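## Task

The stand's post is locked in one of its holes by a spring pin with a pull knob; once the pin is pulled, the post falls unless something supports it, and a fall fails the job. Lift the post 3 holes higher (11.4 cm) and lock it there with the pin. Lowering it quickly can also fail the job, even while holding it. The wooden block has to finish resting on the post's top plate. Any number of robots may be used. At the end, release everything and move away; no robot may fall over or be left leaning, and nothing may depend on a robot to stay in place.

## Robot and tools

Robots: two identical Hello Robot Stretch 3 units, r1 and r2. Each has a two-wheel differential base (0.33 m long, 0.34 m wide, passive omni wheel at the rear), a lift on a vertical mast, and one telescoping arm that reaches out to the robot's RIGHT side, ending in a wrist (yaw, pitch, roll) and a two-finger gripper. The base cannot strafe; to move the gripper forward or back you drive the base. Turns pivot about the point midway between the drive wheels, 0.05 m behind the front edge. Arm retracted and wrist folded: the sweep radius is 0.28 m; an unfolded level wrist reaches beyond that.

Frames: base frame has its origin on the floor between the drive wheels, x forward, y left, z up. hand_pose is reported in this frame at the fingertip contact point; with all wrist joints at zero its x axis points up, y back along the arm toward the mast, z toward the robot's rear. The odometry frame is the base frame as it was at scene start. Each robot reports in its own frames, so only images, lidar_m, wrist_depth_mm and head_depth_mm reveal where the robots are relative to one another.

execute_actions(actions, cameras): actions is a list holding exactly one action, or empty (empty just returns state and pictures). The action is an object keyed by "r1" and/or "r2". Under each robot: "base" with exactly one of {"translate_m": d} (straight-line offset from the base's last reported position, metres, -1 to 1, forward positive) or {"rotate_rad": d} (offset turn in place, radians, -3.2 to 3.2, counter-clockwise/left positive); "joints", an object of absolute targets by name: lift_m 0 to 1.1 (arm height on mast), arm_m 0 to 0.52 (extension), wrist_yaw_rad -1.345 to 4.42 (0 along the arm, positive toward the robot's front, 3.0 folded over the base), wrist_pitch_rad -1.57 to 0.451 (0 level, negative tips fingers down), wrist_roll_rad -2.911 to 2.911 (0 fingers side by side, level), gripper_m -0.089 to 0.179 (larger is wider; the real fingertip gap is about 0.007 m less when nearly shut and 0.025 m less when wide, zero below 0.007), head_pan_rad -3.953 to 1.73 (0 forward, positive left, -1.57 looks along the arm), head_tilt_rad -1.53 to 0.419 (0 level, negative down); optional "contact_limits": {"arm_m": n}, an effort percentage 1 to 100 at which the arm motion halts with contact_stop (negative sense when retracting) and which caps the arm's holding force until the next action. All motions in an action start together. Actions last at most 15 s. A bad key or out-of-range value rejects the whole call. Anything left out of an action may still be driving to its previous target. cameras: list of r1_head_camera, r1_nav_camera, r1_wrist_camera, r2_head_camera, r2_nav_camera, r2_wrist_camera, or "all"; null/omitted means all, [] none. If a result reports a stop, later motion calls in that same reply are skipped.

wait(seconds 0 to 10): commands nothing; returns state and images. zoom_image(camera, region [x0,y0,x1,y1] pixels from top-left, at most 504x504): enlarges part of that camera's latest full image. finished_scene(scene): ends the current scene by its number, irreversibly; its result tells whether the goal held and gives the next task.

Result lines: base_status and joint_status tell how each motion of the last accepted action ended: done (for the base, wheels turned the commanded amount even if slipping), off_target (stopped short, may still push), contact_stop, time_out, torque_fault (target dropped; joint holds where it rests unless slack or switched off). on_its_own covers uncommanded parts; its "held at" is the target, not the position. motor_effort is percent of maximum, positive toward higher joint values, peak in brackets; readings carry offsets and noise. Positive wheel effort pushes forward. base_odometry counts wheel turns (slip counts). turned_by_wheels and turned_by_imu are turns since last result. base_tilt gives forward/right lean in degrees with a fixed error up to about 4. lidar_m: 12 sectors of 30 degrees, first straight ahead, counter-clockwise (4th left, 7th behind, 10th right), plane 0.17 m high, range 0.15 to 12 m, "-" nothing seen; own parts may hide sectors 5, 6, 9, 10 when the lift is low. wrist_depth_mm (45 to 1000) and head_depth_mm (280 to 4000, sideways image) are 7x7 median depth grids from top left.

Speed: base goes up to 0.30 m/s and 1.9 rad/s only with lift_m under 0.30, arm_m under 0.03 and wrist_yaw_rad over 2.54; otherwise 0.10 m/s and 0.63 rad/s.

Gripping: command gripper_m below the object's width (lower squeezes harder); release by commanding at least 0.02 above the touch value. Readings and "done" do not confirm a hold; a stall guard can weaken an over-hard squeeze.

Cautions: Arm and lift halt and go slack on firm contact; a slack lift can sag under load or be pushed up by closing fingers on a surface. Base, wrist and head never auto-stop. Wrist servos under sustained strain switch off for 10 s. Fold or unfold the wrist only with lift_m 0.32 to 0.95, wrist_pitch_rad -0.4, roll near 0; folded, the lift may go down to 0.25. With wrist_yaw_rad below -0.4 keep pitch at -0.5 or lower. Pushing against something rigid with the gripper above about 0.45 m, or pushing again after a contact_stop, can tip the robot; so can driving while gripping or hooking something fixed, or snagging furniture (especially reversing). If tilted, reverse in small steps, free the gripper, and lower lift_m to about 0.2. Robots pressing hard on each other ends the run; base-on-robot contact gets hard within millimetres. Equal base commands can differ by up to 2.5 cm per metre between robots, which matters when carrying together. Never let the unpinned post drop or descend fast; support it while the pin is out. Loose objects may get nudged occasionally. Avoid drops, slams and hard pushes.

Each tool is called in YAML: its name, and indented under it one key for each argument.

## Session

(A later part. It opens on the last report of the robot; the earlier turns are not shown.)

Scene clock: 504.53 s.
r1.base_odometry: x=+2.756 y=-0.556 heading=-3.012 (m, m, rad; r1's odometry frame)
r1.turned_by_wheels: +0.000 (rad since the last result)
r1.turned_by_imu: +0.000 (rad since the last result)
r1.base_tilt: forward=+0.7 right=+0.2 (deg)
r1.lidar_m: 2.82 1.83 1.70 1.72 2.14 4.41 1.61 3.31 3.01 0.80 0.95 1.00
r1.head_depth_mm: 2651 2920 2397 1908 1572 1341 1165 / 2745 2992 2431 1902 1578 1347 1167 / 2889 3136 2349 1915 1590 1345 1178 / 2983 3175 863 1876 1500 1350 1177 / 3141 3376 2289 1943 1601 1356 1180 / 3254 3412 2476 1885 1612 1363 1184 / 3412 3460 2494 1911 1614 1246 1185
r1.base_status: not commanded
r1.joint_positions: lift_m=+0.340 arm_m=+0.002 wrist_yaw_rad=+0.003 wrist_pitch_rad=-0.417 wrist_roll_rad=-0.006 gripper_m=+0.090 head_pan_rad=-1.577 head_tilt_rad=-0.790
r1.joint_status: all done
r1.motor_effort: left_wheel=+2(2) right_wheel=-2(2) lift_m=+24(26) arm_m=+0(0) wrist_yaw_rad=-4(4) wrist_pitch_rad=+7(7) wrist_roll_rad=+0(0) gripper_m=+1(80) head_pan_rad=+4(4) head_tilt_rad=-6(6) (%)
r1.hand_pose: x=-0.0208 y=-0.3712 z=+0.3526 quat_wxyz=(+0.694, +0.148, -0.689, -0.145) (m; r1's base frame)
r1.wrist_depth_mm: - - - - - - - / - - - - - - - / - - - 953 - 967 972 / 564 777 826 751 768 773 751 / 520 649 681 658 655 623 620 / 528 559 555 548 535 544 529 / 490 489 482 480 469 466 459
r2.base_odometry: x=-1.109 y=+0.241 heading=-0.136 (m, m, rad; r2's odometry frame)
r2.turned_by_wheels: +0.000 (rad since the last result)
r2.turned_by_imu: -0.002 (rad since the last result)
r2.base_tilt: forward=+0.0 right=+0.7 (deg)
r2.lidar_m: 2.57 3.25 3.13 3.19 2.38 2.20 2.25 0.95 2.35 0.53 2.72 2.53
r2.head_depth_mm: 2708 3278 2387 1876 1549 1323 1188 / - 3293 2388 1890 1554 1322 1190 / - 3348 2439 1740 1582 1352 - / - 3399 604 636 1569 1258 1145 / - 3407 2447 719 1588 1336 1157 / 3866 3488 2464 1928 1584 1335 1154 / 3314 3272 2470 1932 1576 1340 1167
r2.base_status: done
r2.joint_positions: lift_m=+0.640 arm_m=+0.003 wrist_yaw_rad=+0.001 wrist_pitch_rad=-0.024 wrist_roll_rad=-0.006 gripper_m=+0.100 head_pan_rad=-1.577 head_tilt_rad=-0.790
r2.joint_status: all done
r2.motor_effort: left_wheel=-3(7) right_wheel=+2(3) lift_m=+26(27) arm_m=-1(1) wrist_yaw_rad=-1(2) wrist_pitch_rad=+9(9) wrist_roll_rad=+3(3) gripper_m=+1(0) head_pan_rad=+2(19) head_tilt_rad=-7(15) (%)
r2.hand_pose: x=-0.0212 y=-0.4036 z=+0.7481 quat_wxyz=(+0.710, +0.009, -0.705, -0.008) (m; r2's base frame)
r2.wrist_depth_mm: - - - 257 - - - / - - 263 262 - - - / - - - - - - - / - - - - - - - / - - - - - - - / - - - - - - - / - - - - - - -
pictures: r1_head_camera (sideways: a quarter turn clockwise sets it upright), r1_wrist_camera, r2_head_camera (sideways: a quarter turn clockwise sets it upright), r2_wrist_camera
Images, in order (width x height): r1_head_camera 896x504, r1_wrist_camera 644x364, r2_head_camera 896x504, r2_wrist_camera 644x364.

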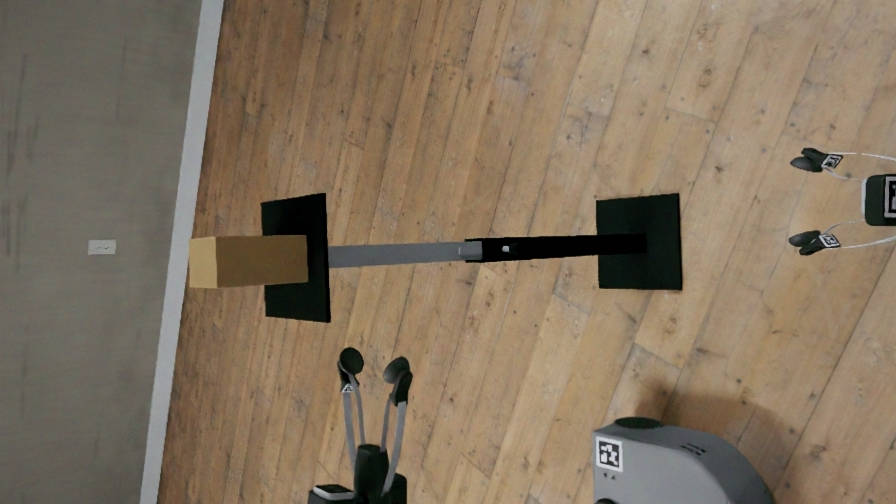

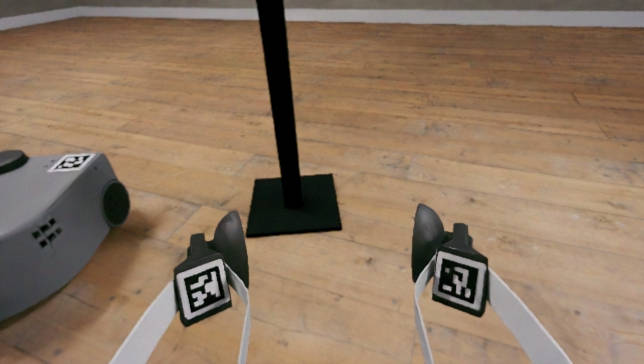

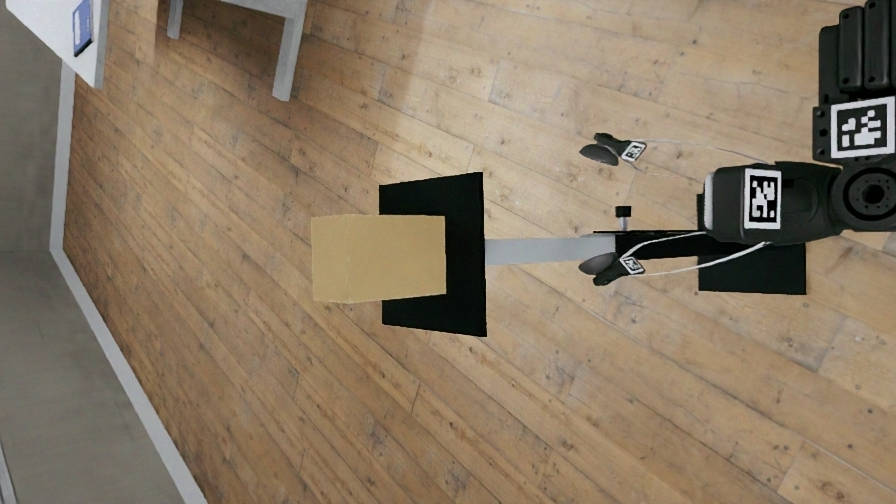

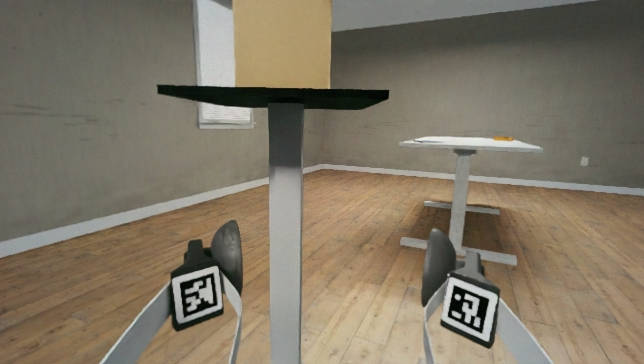

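execute_actions:
  actions:
    - {"r1": {"base": {"translate_m": 0.055}, "joints": {"lift_m": 0.357, "wrist_pitch_rad": 0.0, "arm_m": 0.22}}, "r2": {"base": {"translate_m": 0.039}, "joints": {"lift_m": 0.69, "arm_m": 0.07}}}
  cameras: ["r1_head_camera", "r2_head_camera", "r1_wrist_camera", "r2_wrist_camera"]

Scene clock: 572.57 s.
r1.base_odometry: x=+2.701 y=-0.563 heading=-3.012 (m, m, rad; r1's odometry frame)
r1.turned_by_wheels: +0.000 (rad since the last result)
r1.turned_by_imu: +0.000 (rad since the last result)
r1.base_tilt: forward=+0.7 right=+0.3 (deg)
r1.lidar_m: 2.80 1.80 1.68 1.70 2.12 4.39 1.68 3.31 3.05 0.80 0.95 3.91
r1.head_depth_mm: 2674 2959 2395 1891 1569 1338 1162 / 2756 2988 2420 1918 1580 1370 1167 / 2864 3099 931 1858 1547 1400 1153 / 3003 3200 934 1871 1574 1352 1177 / 3156 3352 2363 1917 1597 1364 1179 / 3306 3385 924 1945 1596 1307 1185 / 3454 3456 893 1957 1608 1249 1186
r1.base_status: done
r1.joint_positions: lift_m=+0.357 arm_m=+0.220 wrist_yaw_rad=+0.002 wrist_pitch_rad=-0.024 wrist_roll_rad=-0.006 gripper_m=+0.090 head_pan_rad=-1.577 head_tilt_rad=-0.790
r1.joint_status: all done
r1.motor_effort: left_wheel=+3(6) right_wheel=-2(3) lift_m=+25(25) arm_m=+4(6) wrist_yaw_rad=-3(4) wrist_pitch_rad=+10(11) wrist_roll_rad=+0(0) gripper_m=+0(0) head_pan_rad=+4(4) head_tilt_rad=-5(6) (%)
r1.hand_pose: x=-0.0210 y=-0.6203 z=+0.4653 quat_wxyz=(+0.710, +0.009, -0.705, -0.008) (m; r1's base frame)
r1.wrist_depth_mm: - - - - - - - / - - - - - - - / - - - - - - - / - - - - - - - / - - - - - - - / - - 957 918 894 949 888 / 795 760 745 685 738 719 706
r2.base_odometry: x=-1.070 y=+0.235 heading=-0.136 (m, m, rad; r2's odometry frame)
r2.turned_by_wheels: +0.000 (rad since the last result)
r2.turned_by_imu: -0.002 (rad since the last result)
r2.base_tilt: forward=+0.0 right=+0.7 (deg)
r2.lidar_m: 2.53 3.23 3.13 3.17 2.41 2.23 2.28 0.95 2.37 0.53 2.69 2.49
r2.head_depth_mm: - 3296 2400 1882 1547 1322 - / - 3298 2420 1896 1564 - 1085 / - 3352 2317 646 1568 - 1109 / - 3380 2371 636 1530 1315 1155 / - 3381 2434 1919 1571 1330 1157 / 3693 3427 2459 1904 1568 1332 1158 / 3235 3298 2491 1926 1584 1334 1160
r2.base_status: done
r2.joint_positions: lift_m=+0.690 arm_m=+0.070 wrist_yaw_rad=+0.001 wrist_pitch_rad=-0.023 wrist_roll_rad=-0.006 gripper_m=+0.100 head_pan_rad=-1.577 head_tilt_rad=-0.790
r2.joint_status: all done
r2.motor_effort: left_wheel=-3(7) right_wheel=+2(5) lift_m=+27(29) arm_m=+3(6) wrist_yaw_rad=-2(2) wrist_pitch_rad=+8(9) wrist_roll_rad=+3(3) gripper_m=+0(0) head_pan_rad=+3(2) head_tilt_rad=-6(6) (%)
r2.hand_pose: x=-0.0212 y=-0.4702 z=+0.7985 quat_wxyz=(+0.710, +0.009, -0.705, -0.008) (m; r2's base frame)
r2.wrist_depth_mm: - - - 193 - - - / - - - 198 - - - / - - - 204 - - - / - - 213 207 237 - - / - - - - - - - / - - - - - - - / - - - - - - -
pictures: r1_head_camera (sideways: a quarter turn clockwise sets it upright), r1_wrist_camera, r2_head_camera (sideways: a quarter turn clockwise sets it upright), r2_wrist_camera
Images, in order (width x height): r1_head_camera 896x504, r1_wrist_camera 644x364, r2_head_camera 896x504, r2_wrist_camera 644x364.

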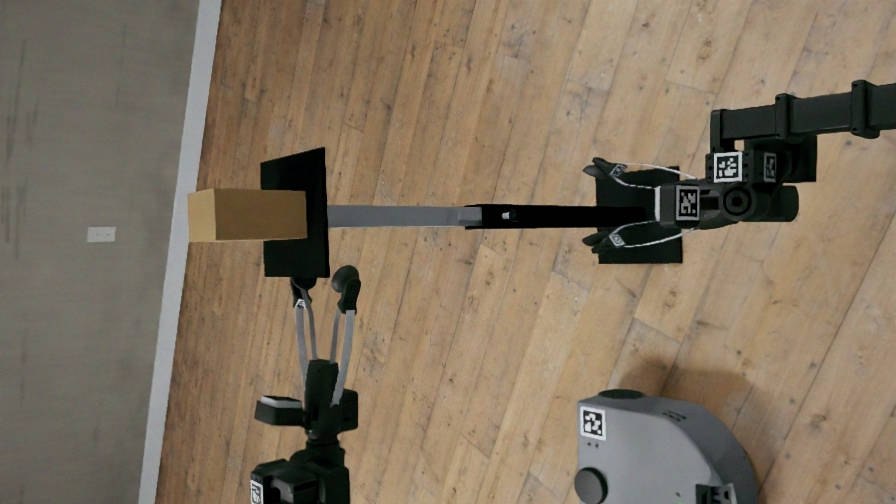

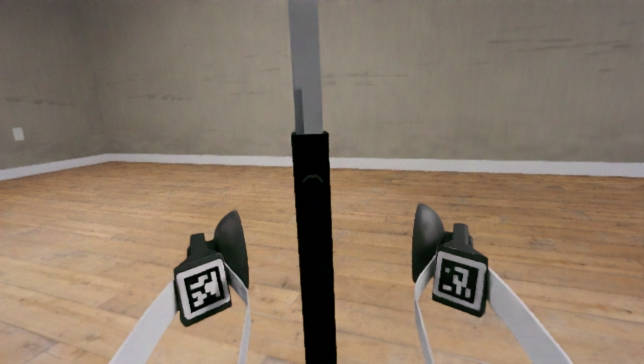

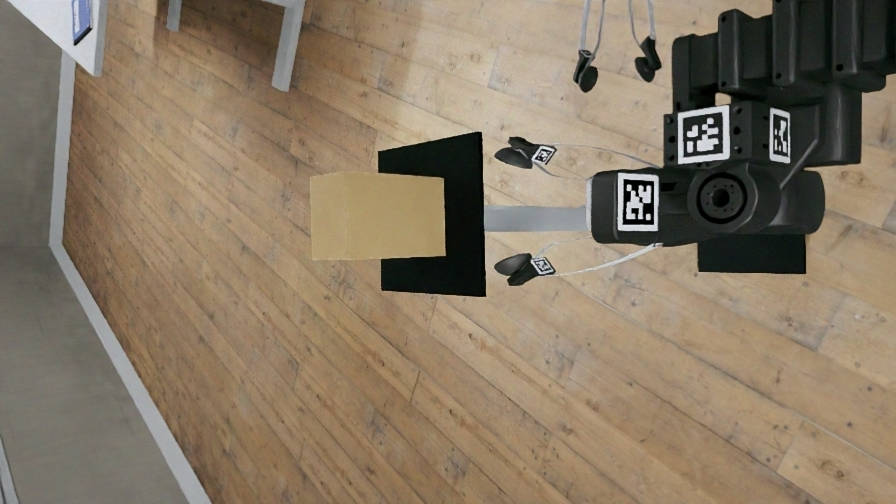

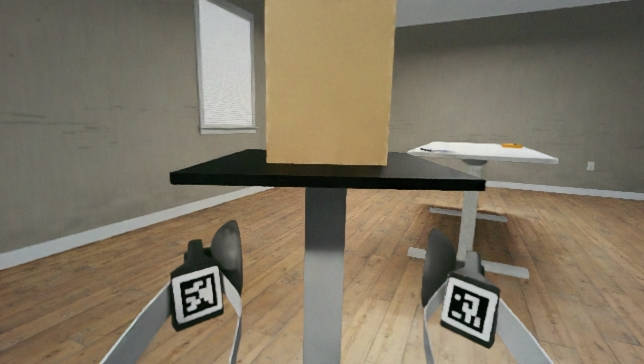

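execute_actions:
  actions:
    - {"r1": {"base": {"translate_m": 0.013}, "joints": {"arm_m": 0.31, "gripper_m": 0.075}}, "r2": {"base": {"translate_m": 0.004}, "joints": {"lift_m": 0.70, "arm_m": 0.15}}}
  cameras: ["r1_head_camera", "r2_head_camera", "r1_wrist_camera", "r2_wrist_camera"]

Scene clock: 643.93 s.
r1.base_odometry: x=+2.688 y=-0.565 heading=-3.012 (m, m, rad; r1's odometry frame)
r1.turned_by_wheels: +0.000 (rad since the last result)
r1.turned_by_imu: +0.000 (rad since the last result)
r1.base_tilt: forward=+0.6 right=+0.3 (deg)
r1.lidar_m: 2.78 1.81 1.68 1.70 2.12 4.37 1.68 3.31 3.05 0.80 0.95 3.91
r1.head_depth_mm: 2672 2955 2381 1893 1571 1335 1162 / 2775 3029 2410 1907 1576 1356 1158 / 2897 3091 859 1863 1580 1292 1170 / 3002 3212 903 1939 1585 1354 1175 / 3155 3350 2210 1934 1598 1358 1182 / 3297 3411 887 1954 1557 1307 1186 / 3441 3461 2229 1953 1412 1247 1186
r1.base_status: done
r1.joint_positions: lift_m=+0.357 arm_m=+0.310 wrist_yaw_rad=+0.002 wrist_pitch_rad=-0.024 wrist_roll_rad=-0.006 gripper_m=+0.075 head_pan_rad=-1.577 head_tilt_rad=-0.790
r1.joint_status: all done
r1.motor_effort: left_wheel=+2(6) right_wheel=-2(4) lift_m=+24(24) arm_m=+4(5) wrist_yaw_rad=-2(2) wrist_pitch_rad=+10(10) wrist_roll_rad=+0(0) gripper_m=+0(60) head_pan_rad=+3(3) head_tilt_rad=-5(6) (%)
r1.hand_pose: x=-0.0211 y=-0.7103 z=+0.4653 quat_wxyz=(+0.710, +0.009, -0.705, -0.008) (m; r1's base frame)
r1.wrist_depth_mm: - - - - - - - / - - - - - - - / - - - - - - - / - - - 258 - - - / - - - 269 - - - / - - - 280 915 897 890 / 771 747 752 662 717 719 710
r2.base_odometry: x=-1.066 y=+0.235 heading=-0.137 (m, m, rad; r2's odometry frame)
r2.turned_by_wheels: +0.000 (rad since the last result)
r2.turned_by_imu: -0.001 (rad since the last result)
r2.base_tilt: forward=+0.0 right=+0.7 (deg)
r2.lidar_m: 2.52 3.21 3.12 3.16 2.42 2.24 2.28 0.95 2.37 0.53 2.69 2.49
r2.head_depth_mm: - 3345 2398 1895 1578 - - / - 3360 2434 1902 1643 - 1138 / - 3380 2311 646 - 1253 1150 / - 3357 2360 639 1543 1309 1152 / - 3390 2473 1922 1574 1324 1155 / 3776 3411 2488 1925 1568 1335 1161 / 3269 3326 2467 1936 1579 1345 1164
r2.base_status: done
r2.joint_positions: lift_m=+0.700 arm_m=+0.150 wrist_yaw_rad=+0.001 wrist_pitch_rad=-0.023 wrist_roll_rad=-0.006 gripper_m=+0.100 head_pan_rad=-1.577 head_tilt_rad=-0.790
r2.joint_status: all done
r2.motor_effort: left_wheel=-3(4) right_wheel=+2(5) lift_m=+26(28) arm_m=+3(5) wrist_yaw_rad=-2(2) wrist_pitch_rad=+8(8) wrist_roll_rad=+4(3) gripper_m=+0(0) head_pan_rad=+2(2) head_tilt_rad=-6(7) (%)
r2.hand_pose: x=-0.0212 y=-0.5502 z=+0.8085 quat_wxyz=(+0.710, +0.009, -0.705, -0.008) (m; r2's base frame)
r2.wrist_depth_mm: - - - 117 117 - - / - - - 120 120 - - / - - - 124 124 - - / - - 139 127 128 - - / - 98 100 102 104 106 - / - - 81 152 81 81 83 / - - - 159 - - -
pictures: r1_head_camera (sideways: a quarter turn clockwise sets it upright), r1_wrist_camera, r2_head_camera (sideways: a quarter turn clockwise sets it upright), r2_wrist_camera
Images, in order (width x height): r1_head_camera 896x504, r1_wrist_camera 644x364, r2_head_camera 896x504, r2_wrist_camera 644x364.

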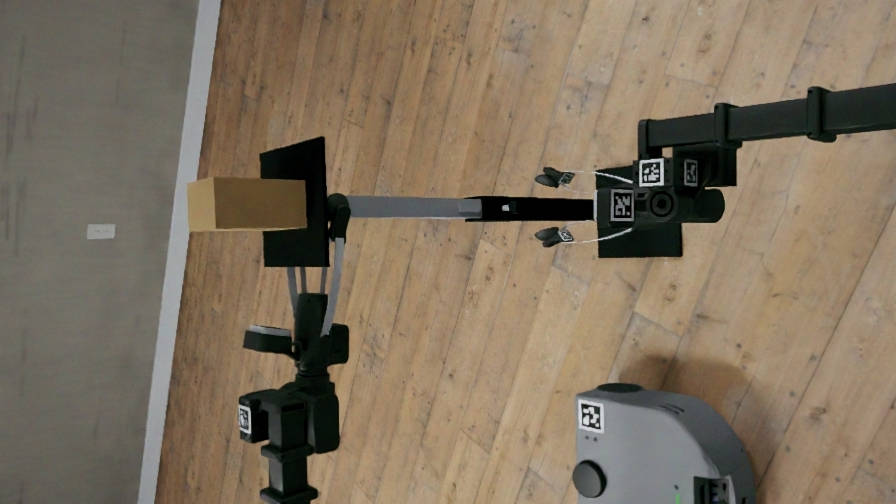

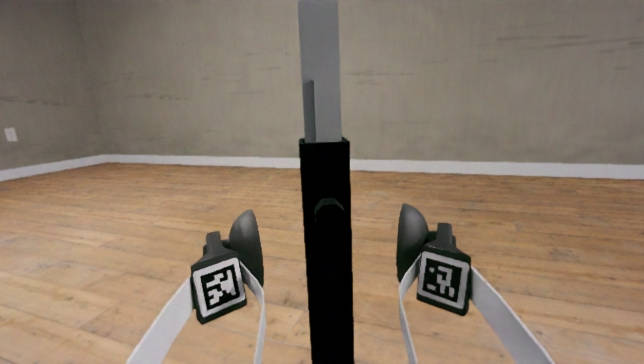

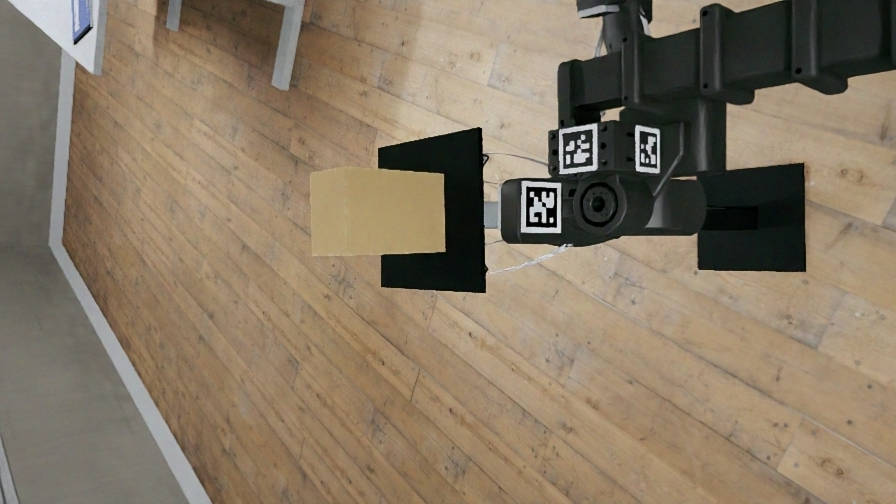

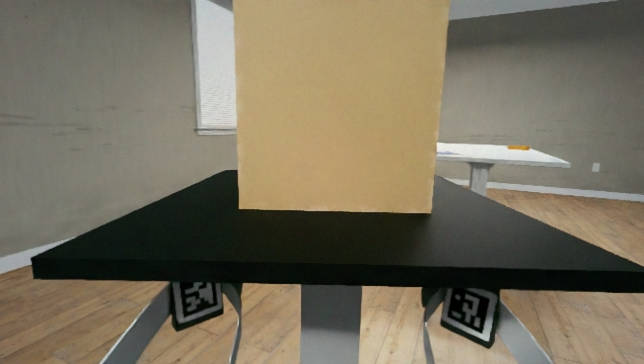

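execute_actions:
  actions:
    - {"r1": {"joints": {"arm_m": 0.372, "lift_m": 0.355}}, "r2": {"joints": {"lift_m": 0.708, "gripper_m": 0.0}}}
  cameras: ["r1_head_camera", "r1_wrist_camera", "r2_wrist_camera"]

Scene clock: 708.87 s.
r1.base_odometry: x=+2.688 y=-0.565 heading=-3.012 (m, m, rad; r1's odometry frame)
r1.turned_by_wheels: +0.000 (rad since the last result)
r1.turned_by_imu: +0.000 (rad since the last result)
r1.base_tilt: forward=+0.6 right=+0.2 (deg)
r1.lidar_m: 2.78 1.81 1.68 1.69 2.12 4.38 1.69 3.32 3.05 0.80 0.95 3.91
r1.head_depth_mm: 2659 2956 2385 1910 1570 1332 1164 / 2777 3038 2408 1904 1582 1348 1167 / 2906 3104 891 1861 1621 1318 1174 / 3008 3209 940 1928 1590 1356 1181 / 3144 3390 2193 1929 1602 1357 1181 / 3310 3405 2210 1962 1562 1308 1182 / 3457 3442 2222 1953 1413 1253 1186
r1.base_status: not commanded
r1.joint_positions: lift_m=+0.355 arm_m=+0.372 wrist_yaw_rad=+0.002 wrist_pitch_rad=-0.024 wrist_roll_rad=-0.006 gripper_m=+0.075 head_pan_rad=-1.577 head_tilt_rad=-0.790
r1.joint_status: all done
r1.motor_effort: left_wheel=+2(2) right_wheel=-2(2) lift_m=+18(23) arm_m=+4(5) wrist_yaw_rad=-2(3) wrist_pitch_rad=+10(10) wrist_roll_rad=+0(0) gripper_m=+0(0) head_pan_rad=+4(4) head_tilt_rad=-6(6) (%)
r1.hand_pose: x=-0.0211 y=-0.7723 z=+0.4637 quat_wxyz=(+0.710, +0.009, -0.705, -0.008) (m; r1's base frame)
r1.wrist_depth_mm: - - - 181 - - - / - - - - - - - / - - - 193 - - - / - - - 192 - - - / - - - 200 - - - / - - - 210 884 891 904 / 762 760 741 218 722 702 688
r2.base_odometry: x=-1.066 y=+0.235 heading=-0.137 (m, m, rad; r2's odometry frame)
r2.turned_by_wheels: +0.000 (rad since the last result)
r2.turned_by_imu: -0.001 (rad since the last result)
r2.base_tilt: forward=+0.0 right=+0.8 (deg)
r2.lidar_m: 2.53 3.20 3.10 3.15 2.43 2.23 2.29 0.95 2.37 0.53 2.67 2.50
r2.head_depth_mm: - 3288 2368 1895 1553 - - / - 3307 2404 1883 1640 1261 1147 / - 3423 2338 646 - 1269 1144 / - 3392 2357 634 1569 1314 1153 / - 3381 2451 1919 1568 1332 1158 / 3714 3461 2464 1921 1578 1342 1158 / 3226 3320 2491 1935 1571 1342 1158
r2.base_status: not commanded
r2.joint_positions: lift_m=+0.708 arm_m=+0.150 wrist_yaw_rad=+0.001 wrist_pitch_rad=-0.023 wrist_roll_rad=-0.006 gripper_m=+0.001 head_pan_rad=-1.577 head_tilt_rad=-0.790
r2.joint_status: all done
r2.motor_effort: left_wheel=-3(3) right_wheel=+2(2) lift_m=+26(29) arm_m=+0(2) wrist_yaw_rad=-2(1) wrist_pitch_rad=+8(8) wrist_roll_rad=+3(3) gripper_m=-15(98) head_pan_rad=+2(2) head_tilt_rad=-7(7) (%)
r2.hand_pose: x=-0.0212 y=-0.5506 z=+0.8165 quat_wxyz=(+0.710, +0.009, -0.705, -0.008) (m; r2's base frame)
r2.wrist_depth_mm: - - - 115 115 - - / - - - 119 119 - - / - - - 122 123 - - / - - 171 126 127 - - / - 133 123 125 128 131 - / - 83 84 85 86 87 89 / - - - 157 - - -
pictures: r1_head_camera (sideways: a quarter turn clockwise sets it upright), r1_wrist_camera, r2_wrist_camera
Images, in order (width x height): r1_head_camera 896x504, r1_wrist_camera 644x364, r2_wrist_camera 644x364.

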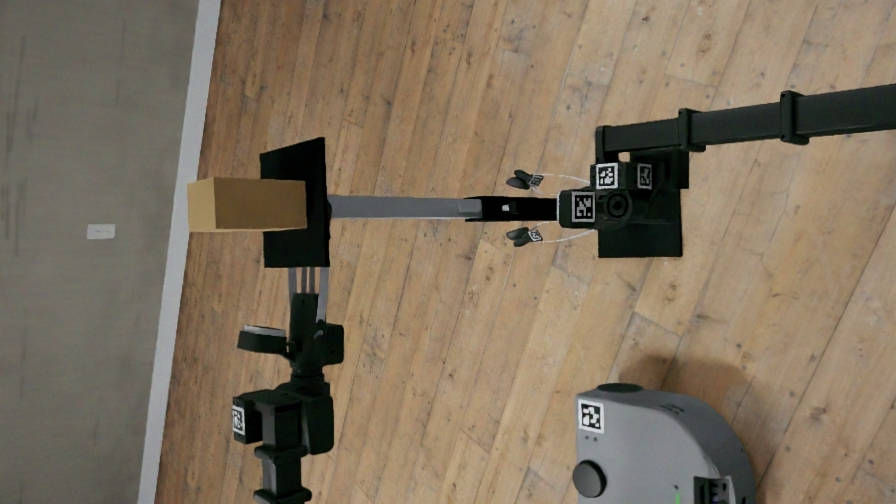

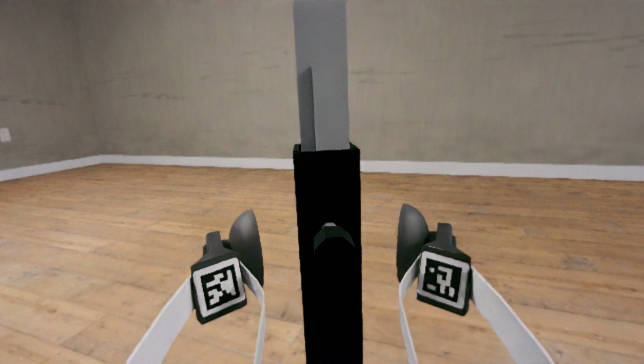

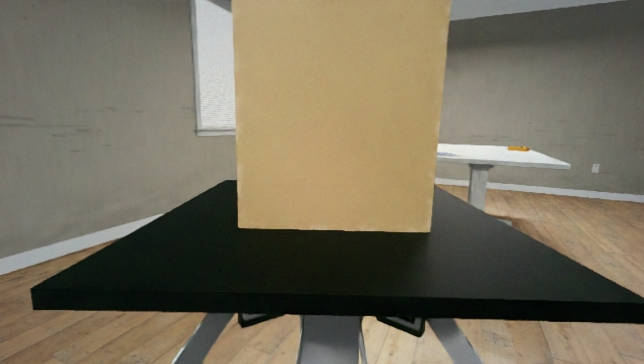

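execute_actions:
  actions:
    - {"r1": {"joints": {"gripper_m": -0.01}}, "r2": {"joints": {"gripper_m": -0.02}}}
  cameras: ["r1_head_camera", "r1_wrist_camera"]

execute_actions:
  actions:
    - {"r2": {"joints": {"lift_m": 0.713}}}
  cameras: ["r1_wrist_camera", "r2_wrist_camera"]

Scene clock: 717.67 s.
r1.base_odometry: x=+2.688 y=-0.565 heading=-3.012 (m, m, rad; r1's odometry frame)
r1.turned_by_wheels: +0.000 (rad since the last result)
r1.turned_by_imu: +0.000 (rad since the last result)
r1.base_tilt: forward=+0.6 right=+0.3 (deg)
r1.lidar_m: 2.78 1.80 1.68 1.70 2.12 4.37 1.68 3.34 3.05 0.80 0.95 3.91
r1.head_depth_mm: 2678 2957 2404 1890 1565 1332 1161 / 2763 3022 2412 1914 1579 1344 1167 / 2910 3088 893 1865 1626 1321 1170 / 3017 3223 941 1927 1587 1349 1176 / 3157 3384 2199 1939 1593 1360 1179 / 3276 3444 2204 1947 1572 1305 1183 / 3467 3463 2219 1956 1416 1247 1190
r1.base_status: not commanded
r1.joint_positions: lift_m=+0.355 arm_m=+0.372 wrist_yaw_rad=-0.004 wrist_pitch_rad=-0.023 wrist_roll_rad=-0.006 gripper_m=-0.009 head_pan_rad=-1.577 head_tilt_rad=-0.790
r1.joint_status: all done
r1.motor_effort: left_wheel=+1(3) right_wheel=+1(2) lift_m=+18(18) arm_m=+4(4) wrist_yaw_rad=+5(6) wrist_pitch_rad=+10(10) wrist_roll_rad=+0(0) gripper_m=-12(84) head_pan_rad=+4(4) head_tilt_rad=-6(5) (%)
r1.hand_pose: x=-0.0225 y=-0.7723 z=+0.4639 quat_wxyz=(+0.709, +0.007, -0.705, -0.010) (m; r1's base frame)
r1.wrist_depth_mm: - - - 183 - - - / - - - 188 - - - / - - - 221 - - - / - - - 193 - - - / - - - 196 - - - / - - - 210 946 893 901 / 793 803 742 447 713 724 705
r2.base_odometry: x=-1.066 y=+0.235 heading=-0.137 (m, m, rad; r2's odometry frame)
r2.turned_by_wheels: +0.000 (rad since the last result)
r2.turned_by_imu: -0.001 (rad since the last result)
r2.base_tilt: forward=+0.0 right=+0.7 (deg)
r2.lidar_m: 2.53 3.20 3.11 3.17 2.42 2.23 2.29 0.95 2.37 0.53 2.68 2.50
r2.head_depth_mm: - 3305 2393 1893 1550 - - / - 3334 2417 1874 1631 1268 1150 / - 3367 2330 646 - 1261 1151 / - 3361 2362 633 1574 1312 1148 / - 3381 2450 1937 1572 1328 1155 / 3785 3425 2443 1931 1574 1345 1168 / 3267 3266 2478 1950 1580 1343 1167
r2.base_status: not commanded
r2.joint_positions: lift_m=+0.708 arm_m=+0.150 wrist_yaw_rad=+0.001 wrist_pitch_rad=-0.023 wrist_roll_rad=-0.006 gripper_m=-0.016 head_pan_rad=-1.577 head_tilt_rad=-0.790
r2.joint_status: gripper_m off_target (ended at -0.016, target -0.020)
r2.motor_effort: left_wheel=-3(3) right_wheel=+2(2) lift_m=+27(26) arm_m=-1(1) wrist_yaw_rad=-2(1) wrist_pitch_rad=+8(8) wrist_roll_rad=+3(3) gripper_m=-21(94) head_pan_rad=+2(2) head_tilt_rad=-6(6) (%)
r2.hand_pose: x=-0.0212 y=-0.5508 z=+0.8166 quat_wxyz=(+0.710, +0.009, -0.705, -0.008) (m; r2's base frame)
r2.wrist_depth_mm: - - - 115 115 - - / - - - 118 118 - - / - - - 122 122 - - / - - 170 126 126 - - / - 134 123 125 127 131 - / - 83 84 85 86 87 89 / - - - 157 - - -
pictures: r1_head_camera (sideways: a quarter turn clockwise sets it upright), r1_wrist_camera
Images, in order (width x height): r1_head_camera 896x504, r1_wrist_camera 644x364.

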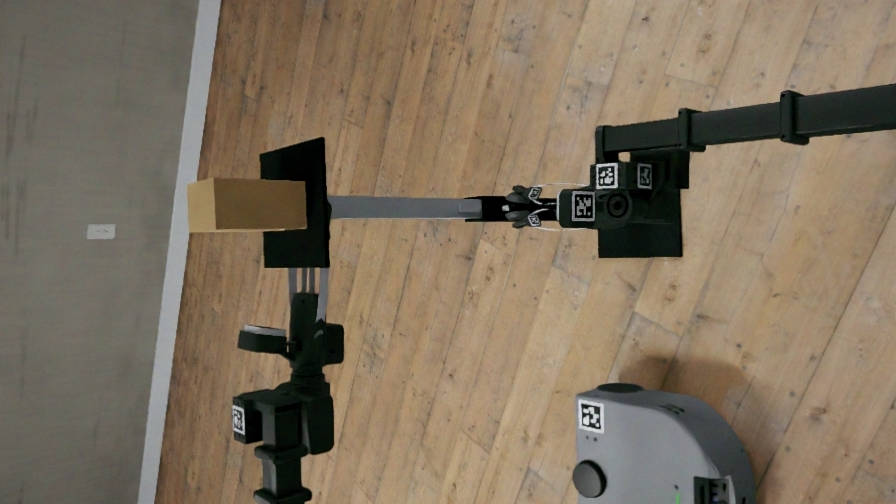

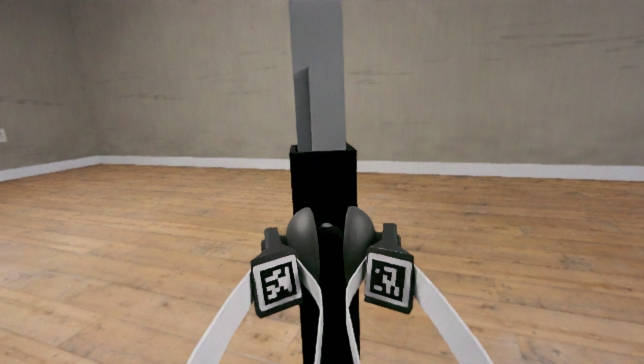

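Scene clock: 718.27 s.
r1.base_odometry: x=+2.688 y=-0.565 heading=-3.012 (m, m, rad; r1's odometry frame)
r1.turned_by_wheels: +0.000 (rad since the last result)
r1.turned_by_imu: +0.000 (rad since the last result)
r1.base_tilt: forward=+0.6 right=+0.3 (deg)
r1.lidar_m: 2.79 1.81 1.68 1.70 2.12 4.35 1.69 3.33 3.06 0.80 0.95 3.90
r1.head_depth_mm: 2672 2953 2384 1905 1569 1335 1162 / 2791 3007 2421 1908 1578 1342 1171 / 2889 3130 892 1852 1623 1321 1171 / 2996 3216 941 1919 1600 1348 1169 / 3126 3378 2201 1928 1599 1361 1178 / 3306 3435 2208 1944 1569 1309 1187 / 3455 3415 2230 1967 1410 1248 1187
r1.base_status: not commanded
r1.joint_positions: lift_m=+0.355 arm_m=+0.372 wrist_yaw_rad=-0.004 wrist_pitch_rad=-0.023 wrist_roll_rad=-0.006 gripper_m=-0.009 head_pan_rad=-1.577 head_tilt_rad=-0.790
r1.joint_status: not commanded
r1.motor_effort: left_wheel=+1(2) right_wheel=+1(1) lift_m=+18(18) arm_m=+4(4) wrist_yaw_rad=+5(5) wrist_pitch_rad=+10(10) wrist_roll_rad=+0(0) gripper_m=-11(12) head_pan_rad=+4(4) head_tilt_rad=-5(5) (%)
r1.hand_pose: x=-0.0225 y=-0.7723 z=+0.4639 quat_wxyz=(+0.709, +0.007, -0.705, -0.010) (m; r1's base frame)
r1.wrist_depth_mm: - - - 182 - - - / - - - 187 - - - / - - - 223 - - - / - - - 192 - - - / - - - 195 - - - / - - - 208 953 890 865 / 795 762 752 448 703 722 695
r2.base_odometry: x=-1.066 y=+0.235 heading=-0.137 (m, m, rad; r2's odometry frame)
r2.turned_by_wheels: +0.000 (rad since the last result)
r2.turned_by_imu: +0.000 (rad since the last result)
r2.base_tilt: forward=+0.0 right=+0.8 (deg)
r2.lidar_m: 2.53 3.21 3.12 3.16 2.43 2.24 2.28 0.95 2.37 0.53 2.68 2.49
r2.head_depth_mm: - 3286 2395 1877 1549 - - / - 3312 2405 1901 1679 1266 1145 / - 3314 2330 641 - 1259 1153 / - 3342 2341 635 1557 1308 1152 / - 3434 2440 1904 1571 1336 1154 / 3778 3396 2443 1926 1575 1333 1157 / 3255 3211 2484 1955 1579 1341 1161
r2.base_status: not commanded
r2.joint_positions: lift_m=+0.713 arm_m=+0.150 wrist_yaw_rad=+0.001 wrist_pitch_rad=-0.039 wrist_roll_rad=-0.006 gripper_m=-0.016 head_pan_rad=-1.577 head_tilt_rad=-0.790
r2.joint_status: all done
r2.motor_effort: left_wheel=-3(3) right_wheel=+2(2) lift_m=+29(31) arm_m=-1(2) wrist_yaw_rad=-1(1) wrist_pitch_rad=+14(15) wrist_roll_rad=+3(3) gripper_m=-21(23) head_pan_rad=+2(2) head_tilt_rad=-7(6) (%)
r2.hand_pose: x=-0.0212 y=-0.5503 z=+0.8172 quat_wxyz=(+0.710, +0.014, -0.704, -0.014) (m; r2's base frame)
r2.wrist_depth_mm: - - - 114 114 - - / - - - 117 117 - - / - - - 121 121 - - / - - 170 125 126 - - / - 135 125 127 128 133 - / - 86 86 87 89 90 91 / - - - 157 - - -
pictures: r1_wrist_camera, r2_wrist_camera
Images, in order (width x height): r1_wrist_camera 644x364, r2_wrist_camera 644x364.

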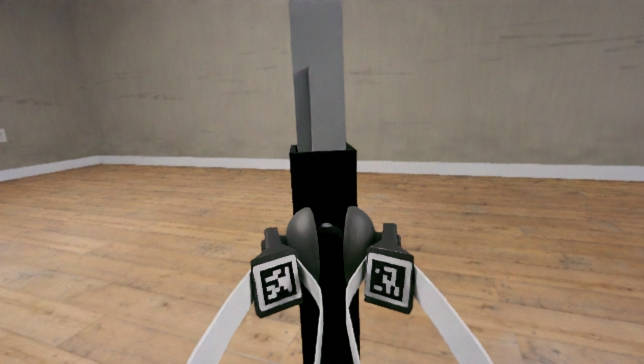

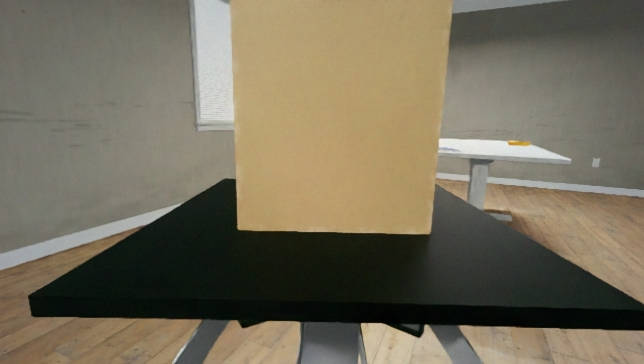

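execute_actions:
  actions:
    - {"r2": {"joints": {"lift_m": 0.719}}}
  cameras: ["r1_wrist_camera", "r2_wrist_camera"]

Scene clock: 728.77 s.
r1.base_odometry: x=+2.688 y=-0.565 heading=-3.012 (m, m, rad; r1's odometry frame)
r1.turned_by_wheels: +0.000 (rad since the last result)
r1.turned_by_imu: +0.000 (rad since the last result)
r1.base_tilt: forward=+0.6 right=+0.3 (deg)
r1.lidar_m: 2.79 1.80 1.68 1.69 2.11 4.35 1.68 3.32 3.04 0.80 0.96 3.90
r1.head_depth_mm: 2668 2944 2394 1903 1575 1335 1160 / 2785 3032 2418 1904 1577 1341 1173 / 2889 3089 894 1867 1619 1315 1172 / 3037 3218 941 1929 1600 1350 1178 / 3151 3395 2199 1933 1598 1357 1179 / 3306 3423 2208 1953 1564 1307 1182 / 3490 3435 2229 1958 1412 1249 1185
r1.base_status: not commanded
r1.joint_positions: lift_m=+0.355 arm_m=+0.372 wrist_yaw_rad=-0.004 wrist_pitch_rad=-0.023 wrist_roll_rad=-0.006 gripper_m=-0.009 head_pan_rad=-1.577 head_tilt_rad=-0.790
r1.joint_status: not commanded
r1.motor_effort: left_wheel=+1(1) right_wheel=+1(1) lift_m=+18(18) arm_m=+4(4) wrist_yaw_rad=+5(6) wrist_pitch_rad=+10(10) wrist_roll_rad=+0(0) gripper_m=-11(11) head_pan_rad=+4(4) head_tilt_rad=-5(6) (%)
r1.hand_pose: x=-0.0225 y=-0.7723 z=+0.4639 quat_wxyz=(+0.709, +0.007, -0.705, -0.010) (m; r1's base frame)
r1.wrist_depth_mm: - - - 181 - - - / - - - 188 - - - / - - - 224 - - - / - - - 193 - - - / - - - 196 - - - / - - - 210 937 936 902 / 796 783 738 448 719 698 707
r2.base_odometry: x=-1.066 y=+0.235 heading=-0.137 (m, m, rad; r2's odometry frame)
r2.turned_by_wheels: +0.000 (rad since the last result)
r2.turned_by_imu: -0.001 (rad since the last result)
r2.base_tilt: forward=+0.1 right=+0.8 (deg)
r2.lidar_m: 2.52 3.24 3.12 3.16 2.43 2.23 2.28 0.94 2.37 0.53 2.67 2.49
r2.head_depth_mm: - 3281 2398 1882 1554 - - / - 3353 2425 1875 1646 1262 1146 / - 3326 2314 646 - 1257 1145 / - 3351 2341 635 1560 1313 1154 / - 3433 2432 1922 1571 1335 1162 / 3684 3435 2430 1928 1575 1337 1157 / 3267 3354 2485 1937 1573 1338 1165
r2.base_status: not commanded
r2.joint_positions: lift_m=+0.719 arm_m=+0.150 wrist_yaw_rad=+0.001 wrist_pitch_rad=-0.060 wrist_roll_rad=-0.006 gripper_m=-0.016 head_pan_rad=-1.577 head_tilt_rad=-0.790
r2.joint_status: all done
r2.motor_effort: left_wheel=-3(3) right_wheel=+2(2) lift_m=+30(31) arm_m=-2(2) wrist_yaw_rad=-2(2) wrist_pitch_rad=+21(22) wrist_roll_rad=+3(3) gripper_m=-22(23) head_pan_rad=+2(2) head_tilt_rad=-6(6) (%)
r2.hand_pose: x=-0.0212 y=-0.5495 z=+0.8177 quat_wxyz=(+0.709, +0.022, -0.704, -0.021) (m; r2's base frame)
r2.wrist_depth_mm: - - 114 112 112 - - / - - - 116 116 - - / - - - 120 120 - - / - - 170 125 126 - - / - 151 127 128 128 134 - / - 89 89 91 92 93 100 / - - - 159 - - -
pictures: r1_wrist_camera, r2_wrist_camera
Images, in order (width x height): r1_wrist_camera 644x364, r2_wrist_camera 644x364.

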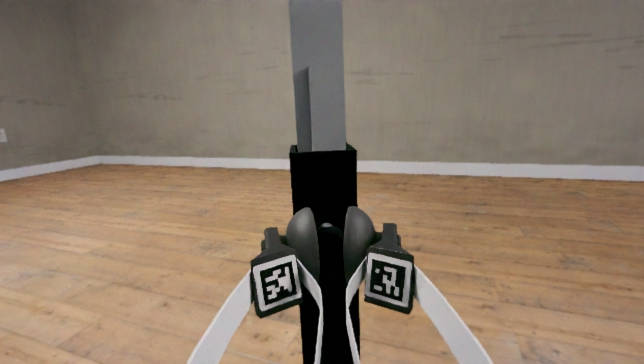

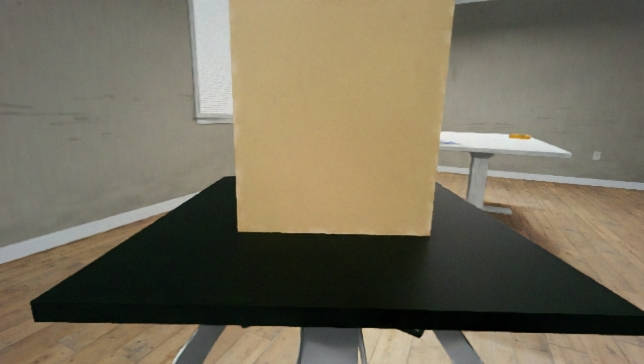

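execute_actions:
  actions:
    - {"r2": {"joints": {"lift_m": 0.727}}}
  cameras: ["r1_wrist_camera"]

execute_actions:
  actions:
    - {"r2": {"joints": {"lift_m": 0.735}}}
  cameras: ["r1_wrist_camera"]

Scene clock: 751.67 s.
r1.base_odometry: x=+2.688 y=-0.565 heading=-3.012 (m, m, rad; r1's odometry frame)
r1.turned_by_wheels: +0.000 (rad since the last result)
r1.turned_by_imu: +0.000 (rad since the last result)
r1.base_tilt: forward=+0.6 right=+0.4 (deg)
r1.lidar_m: 2.78 1.81 1.68 1.69 2.12 4.36 1.68 3.32 3.04 0.80 0.95 3.89
r1.head_depth_mm: 2668 2965 2382 1891 1567 1337 1162 / 2783 3017 2413 1898 1572 1337 1167 / 2902 3099 895 1855 1622 1320 1177 / 3038 3224 942 1922 1588 1349 1176 / 3185 3383 2200 1947 1602 1357 1181 / 3282 3413 2223 1945 1561 1313 1181 / 3460 3455 2240 1975 1419 1249 1182
r1.base_status: not commanded
r1.joint_positions: lift_m=+0.355 arm_m=+0.372 wrist_yaw_rad=-0.004 wrist_pitch_rad=-0.023 wrist_roll_rad=-0.006 gripper_m=-0.009 head_pan_rad=-1.577 head_tilt_rad=-0.790
r1.joint_status: not commanded
r1.motor_effort: left_wheel=+0(1) right_wheel=+0(1) lift_m=+18(18) arm_m=+4(4) wrist_yaw_rad=+5(5) wrist_pitch_rad=+10(10) wrist_roll_rad=+0(0) gripper_m=-11(11) head_pan_rad=+4(4) head_tilt_rad=-5(5) (%)
r1.hand_pose: x=-0.0225 y=-0.7723 z=+0.4639 quat_wxyz=(+0.709, +0.007, -0.705, -0.010) (m; r1's base frame)
r1.wrist_depth_mm: - - - 182 - - - / - - - 188 - - - / - - - 223 - - - / - - - 193 - - - / - - - 195 - - - / - - - 208 961 914 892 / 768 762 765 452 727 696 689
r2.base_odometry: x=-1.066 y=+0.235 heading=-0.137 (m, m, rad; r2's odometry frame)
r2.turned_by_wheels: +0.000 (rad since the last result)
r2.turned_by_imu: -0.001 (rad since the last result)
r2.base_tilt: forward=+0.0 right=+0.8 (deg)
r2.lidar_m: 2.53 3.22 3.11 3.17 2.43 2.24 2.29 0.95 2.38 0.53 2.68 2.49
r2.head_depth_mm: - 3235 2377 1858 1567 - - / - 3324 2386 1886 - 1270 1152 / - 3332 2353 646 - 1256 1145 / - 3390 2388 635 1565 1302 1156 / - 3389 2461 1920 1570 1327 1159 / 3797 3416 2478 1937 1573 1334 1159 / 3265 3271 2468 1937 1581 1338 1161
r2.base_status: not commanded
r2.joint_positions: lift_m=+0.726 arm_m=+0.150 wrist_yaw_rad=+0.001 wrist_pitch_rad=-0.088 wrist_roll_rad=-0.006 gripper_m=-0.016 head_pan_rad=-1.577 head_tilt_rad=-0.790
r2.joint_status: all done
r2.motor_effort: left_wheel=-2(2) right_wheel=+1(2) lift_m=+32(33) arm_m=-2(2) wrist_yaw_rad=-2(2) wrist_pitch_rad=+31(31) wrist_roll_rad=+4(3) gripper_m=-22(22) head_pan_rad=+2(2) head_tilt_rad=-7(7) (%)
r2.hand_pose: x=-0.0212 y=-0.5483 z=+0.8186 quat_wxyz=(+0.709, +0.032, -0.704, -0.031) (m; r2's base frame)
r2.wrist_depth_mm: - - 112 110 110 - - / - - - 115 115 - - / - - - 120 120 - - / - - 170 125 126 - - / - - 130 128 128 147 - / - 93 94 95 96 97 - / - - - 161 - 83 84
pictures: r1_wrist_camera
Images, in order (width x height): r1_wrist_camera 644x364.

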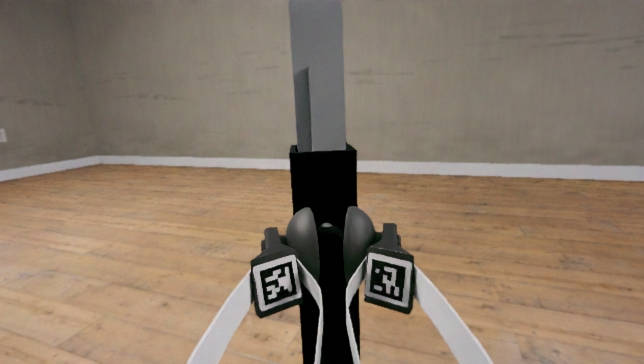

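Scene clock: 752.37 s.
r1.base_odometry: x=+2.688 y=-0.565 heading=-3.012 (m, m, rad; r1's odometry frame)
r1.turned_by_wheels: +0.000 (rad since the last result)
r1.turned_by_imu: +0.000 (rad since the last result)
r1.base_tilt: forward=+0.6 right=+0.4 (deg)
r1.lidar_m: 2.78 1.80 1.68 1.69 2.11 4.34 1.68 3.33 3.05 0.80 0.95 3.90
r1.head_depth_mm: 2655 2941 2400 1888 1566 1338 1162 / 2778 3024 2418 1912 1569 1344 1166 / 2886 3071 892 1853 1624 1316 1172 / 3021 3215 940 1923 1586 1345 1175 / 3138 3381 2218 1941 1591 1354 1178 / 3288 3418 2226 1949 1562 1309 1183 / 3430 3440 2320 1960 1414 1249 1189
r1.base_status: not commanded
r1.joint_positions: lift_m=+0.355 arm_m=+0.372 wrist_yaw_rad=-0.004 wrist_pitch_rad=-0.023 wrist_roll_rad=-0.006 gripper_m=-0.009 head_pan_rad=-1.577 head_tilt_rad=-0.790
r1.joint_status: not commanded
r1.motor_effort: left_wheel=+1(1) right_wheel=+0(1) lift_m=+18(18) arm_m=+4(4) wrist_yaw_rad=+5(5) wrist_pitch_rad=+10(10) wrist_roll_rad=+0(0) gripper_m=-11(12) head_pan_rad=+3(4) head_tilt_rad=-6(6) (%)
r1.hand_pose: x=-0.0225 y=-0.7723 z=+0.4639 quat_wxyz=(+0.709, +0.007, -0.705, -0.010) (m; r1's base frame)
r1.wrist_depth_mm: - - - 181 - - - / - - - 186 - - - / - - - 223 - - - / - - - 194 - - - / - - - 195 - - - / - - - 208 963 894 915 / 781 774 732 449 727 718 706
r2.base_odometry: x=-1.066 y=+0.235 heading=-0.137 (m, m, rad; r2's odometry frame)
r2.turned_by_wheels: +0.000 (rad since the last result)
r2.turned_by_imu: +0.000 (rad since the last result)
r2.base_tilt: forward=+0.0 right=+0.8 (deg)
r2.lidar_m: 2.53 3.19 3.11 3.16 2.42 2.23 2.29 0.95 2.37 0.53 2.68 2.49
r2.head_depth_mm: - 3302 2390 1872 1585 - - / - 3331 2398 1887 - 1264 1151 / - 3349 2338 644 - 1269 1155 / - 3378 2348 635 1562 1300 1149 / - 3422 2484 1913 1567 1334 1157 / 3771 3421 2476 1932 1562 1339 1161 / 3200 3301 2482 1938 1601 1345 1170
r2.base_status: not commanded
r2.joint_positions: lift_m=+0.734 arm_m=+0.150 wrist_yaw_rad=+0.001 wrist_pitch_rad=-0.113 wrist_roll_rad=-0.006 gripper_m=-0.016 head_pan_rad=-1.577 head_tilt_rad=-0.790
r2.joint_status: all done
r2.on_its_own: wrist_pitch_rad is at rest, and its effort (+40) is outside its rest range (-20 to +32)
r2.motor_effort: left_wheel=-2(2) right_wheel=+2(2) lift_m=+33(34) arm_m=-2(2) wrist_yaw_rad=-1(1) wrist_pitch_rad=+40(40) wrist_roll_rad=+3(3) gripper_m=-23(23) head_pan_rad=+2(2) head_tilt_rad=-7(7) (%)
r2.hand_pose: x=-0.0212 y=-0.5471 z=+0.8202 quat_wxyz=(+0.709, +0.041, -0.703, -0.040) (m; r2's base frame)
r2.wrist_depth_mm: - - 112 109 109 - - / - - - 115 114 - - / - - - 119 119 - - / - - 171 125 126 - - / - - 130 129 129 150 - / - 97 98 98 100 101 - / - - - 85 86 86 88
pictures: r1_wrist_camera
Images, in order (width x height): r1_wrist_camera 644x364.

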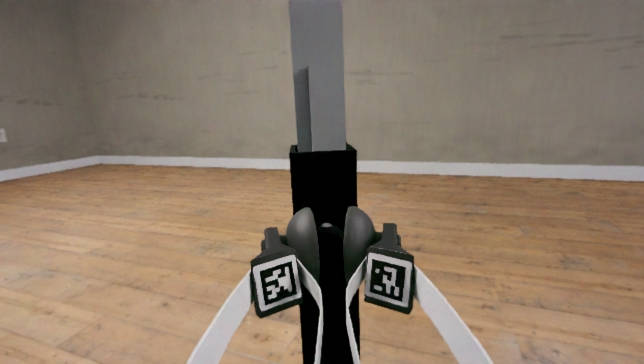

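execute_actions:
  actions:
    - {"r2": {"joints": {"lift_m": 0.739}}}
  cameras: ["r1_wrist_camera"]

Scene clock: 764.27 s.
r1.base_odometry: x=+2.688 y=-0.565 heading=-3.012 (m, m, rad; r1's odometry frame)
r1.turned_by_wheels: +0.000 (rad since the last result)
r1.turned_by_imu: +0.000 (rad since the last result)
r1.base_tilt: forward=+0.6 right=+0.3 (deg)
r1.lidar_m: 2.78 1.80 1.68 1.69 2.11 4.39 1.68 3.32 3.05 0.80 0.95 3.90
r1.head_depth_mm: 2661 2939 2392 1893 1568 1338 1166 / 2787 3018 2407 1915 1588 1345 1165 / 2900 3104 890 1854 1619 1319 1168 / 2985 3215 935 1922 1591 1355 1174 / 3136 3362 2216 1950 1595 1359 1180 / 3300 3415 2215 1948 1564 1309 1180 / 3473 3437 2308 1957 1419 1245 1188
r1.base_status: not commanded
r1.joint_positions: lift_m=+0.355 arm_m=+0.372 wrist_yaw_rad=-0.004 wrist_pitch_rad=-0.023 wrist_roll_rad=-0.006 gripper_m=-0.009 head_pan_rad=-1.577 head_tilt_rad=-0.790
r1.joint_status: not commanded
r1.motor_effort: left_wheel=+2(0) right_wheel=+0(0) lift_m=+18(18) arm_m=+4(4) wrist_yaw_rad=+6(6) wrist_pitch_rad=+10(10) wrist_roll_rad=+0(0) gripper_m=-12(12) head_pan_rad=+4(4) head_tilt_rad=-5(6) (%)
r1.hand_pose: x=-0.0225 y=-0.7723 z=+0.4639 quat_wxyz=(+0.709, +0.007, -0.705, -0.010) (m; r1's base frame)
r1.wrist_depth_mm: - - - 182 - - - / - - - 187 - - - / - - - 221 - - - / - - - 195 - - - / - - - 195 - - - / - - - 209 933 926 884 / 775 761 736 442 721 712 688
r2.base_odometry: x=-1.066 y=+0.235 heading=-0.136 (m, m, rad; r2's odometry frame)
r2.turned_by_wheels: +0.000 (rad since the last result)
r2.turned_by_imu: -0.001 (rad since the last result)
r2.base_tilt: forward=+0.1 right=+0.8 (deg)
r2.lidar_m: 2.53 3.21 3.12 3.15 2.42 2.24 2.29 0.95 2.37 0.53 2.68 2.49
r2.head_depth_mm: - 3301 2384 1884 1564 - - / - 3290 2405 1870 - 1262 1145 / - 3362 2327 643 - 1270 1149 / - 3436 2361 635 1563 1294 1152 / - 3428 2448 1926 1580 1325 1156 / 3715 3464 2459 1901 1580 1333 1157 / 3293 3285 2466 1948 1591 1340 1164
r2.base_status: not commanded
r2.joint_positions: lift_m=+0.738 arm_m=+0.150 wrist_yaw_rad=+0.001 wrist_pitch_rad=-0.122 wrist_roll_rad=-0.006 gripper_m=-0.016 head_pan_rad=-1.577 head_tilt_rad=-0.790
r2.joint_status: all done
r2.on_its_own: wrist_pitch_rad is at rest, and its effort (+42) is outside its rest range (-20 to +32)
r2.motor_effort: left_wheel=-2(2) right_wheel=+2(2) lift_m=+34(35) arm_m=-3(2) wrist_yaw_rad=-1(1) wrist_pitch_rad=+42(43) wrist_roll_rad=+3(3) gripper_m=-22(21) head_pan_rad=+2(2) head_tilt_rad=-7(6) (%)
r2.hand_pose: x=-0.0212 y=-0.5466 z=+0.8221 quat_wxyz=(+0.708, +0.044, -0.703, -0.043) (m; r2's base frame)
r2.wrist_depth_mm: - - 111 109 109 - - / - - - 114 114 - - / - - - 119 119 - - / - - 171 126 126 - - / - - 131 129 129 151 - / - 98 99 100 101 102 - / - - 86 86 87 87 89
pictures: r1_wrist_camera
Images, in order (width x height): r1_wrist_camera 644x364.

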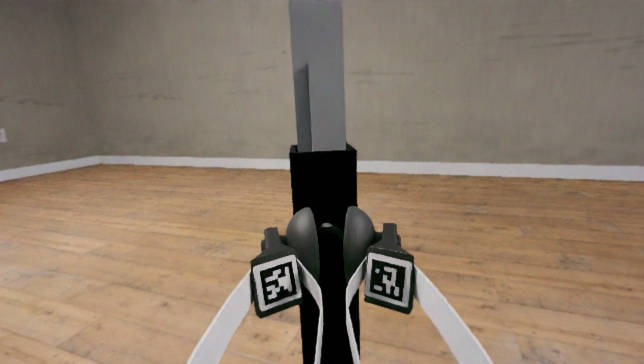

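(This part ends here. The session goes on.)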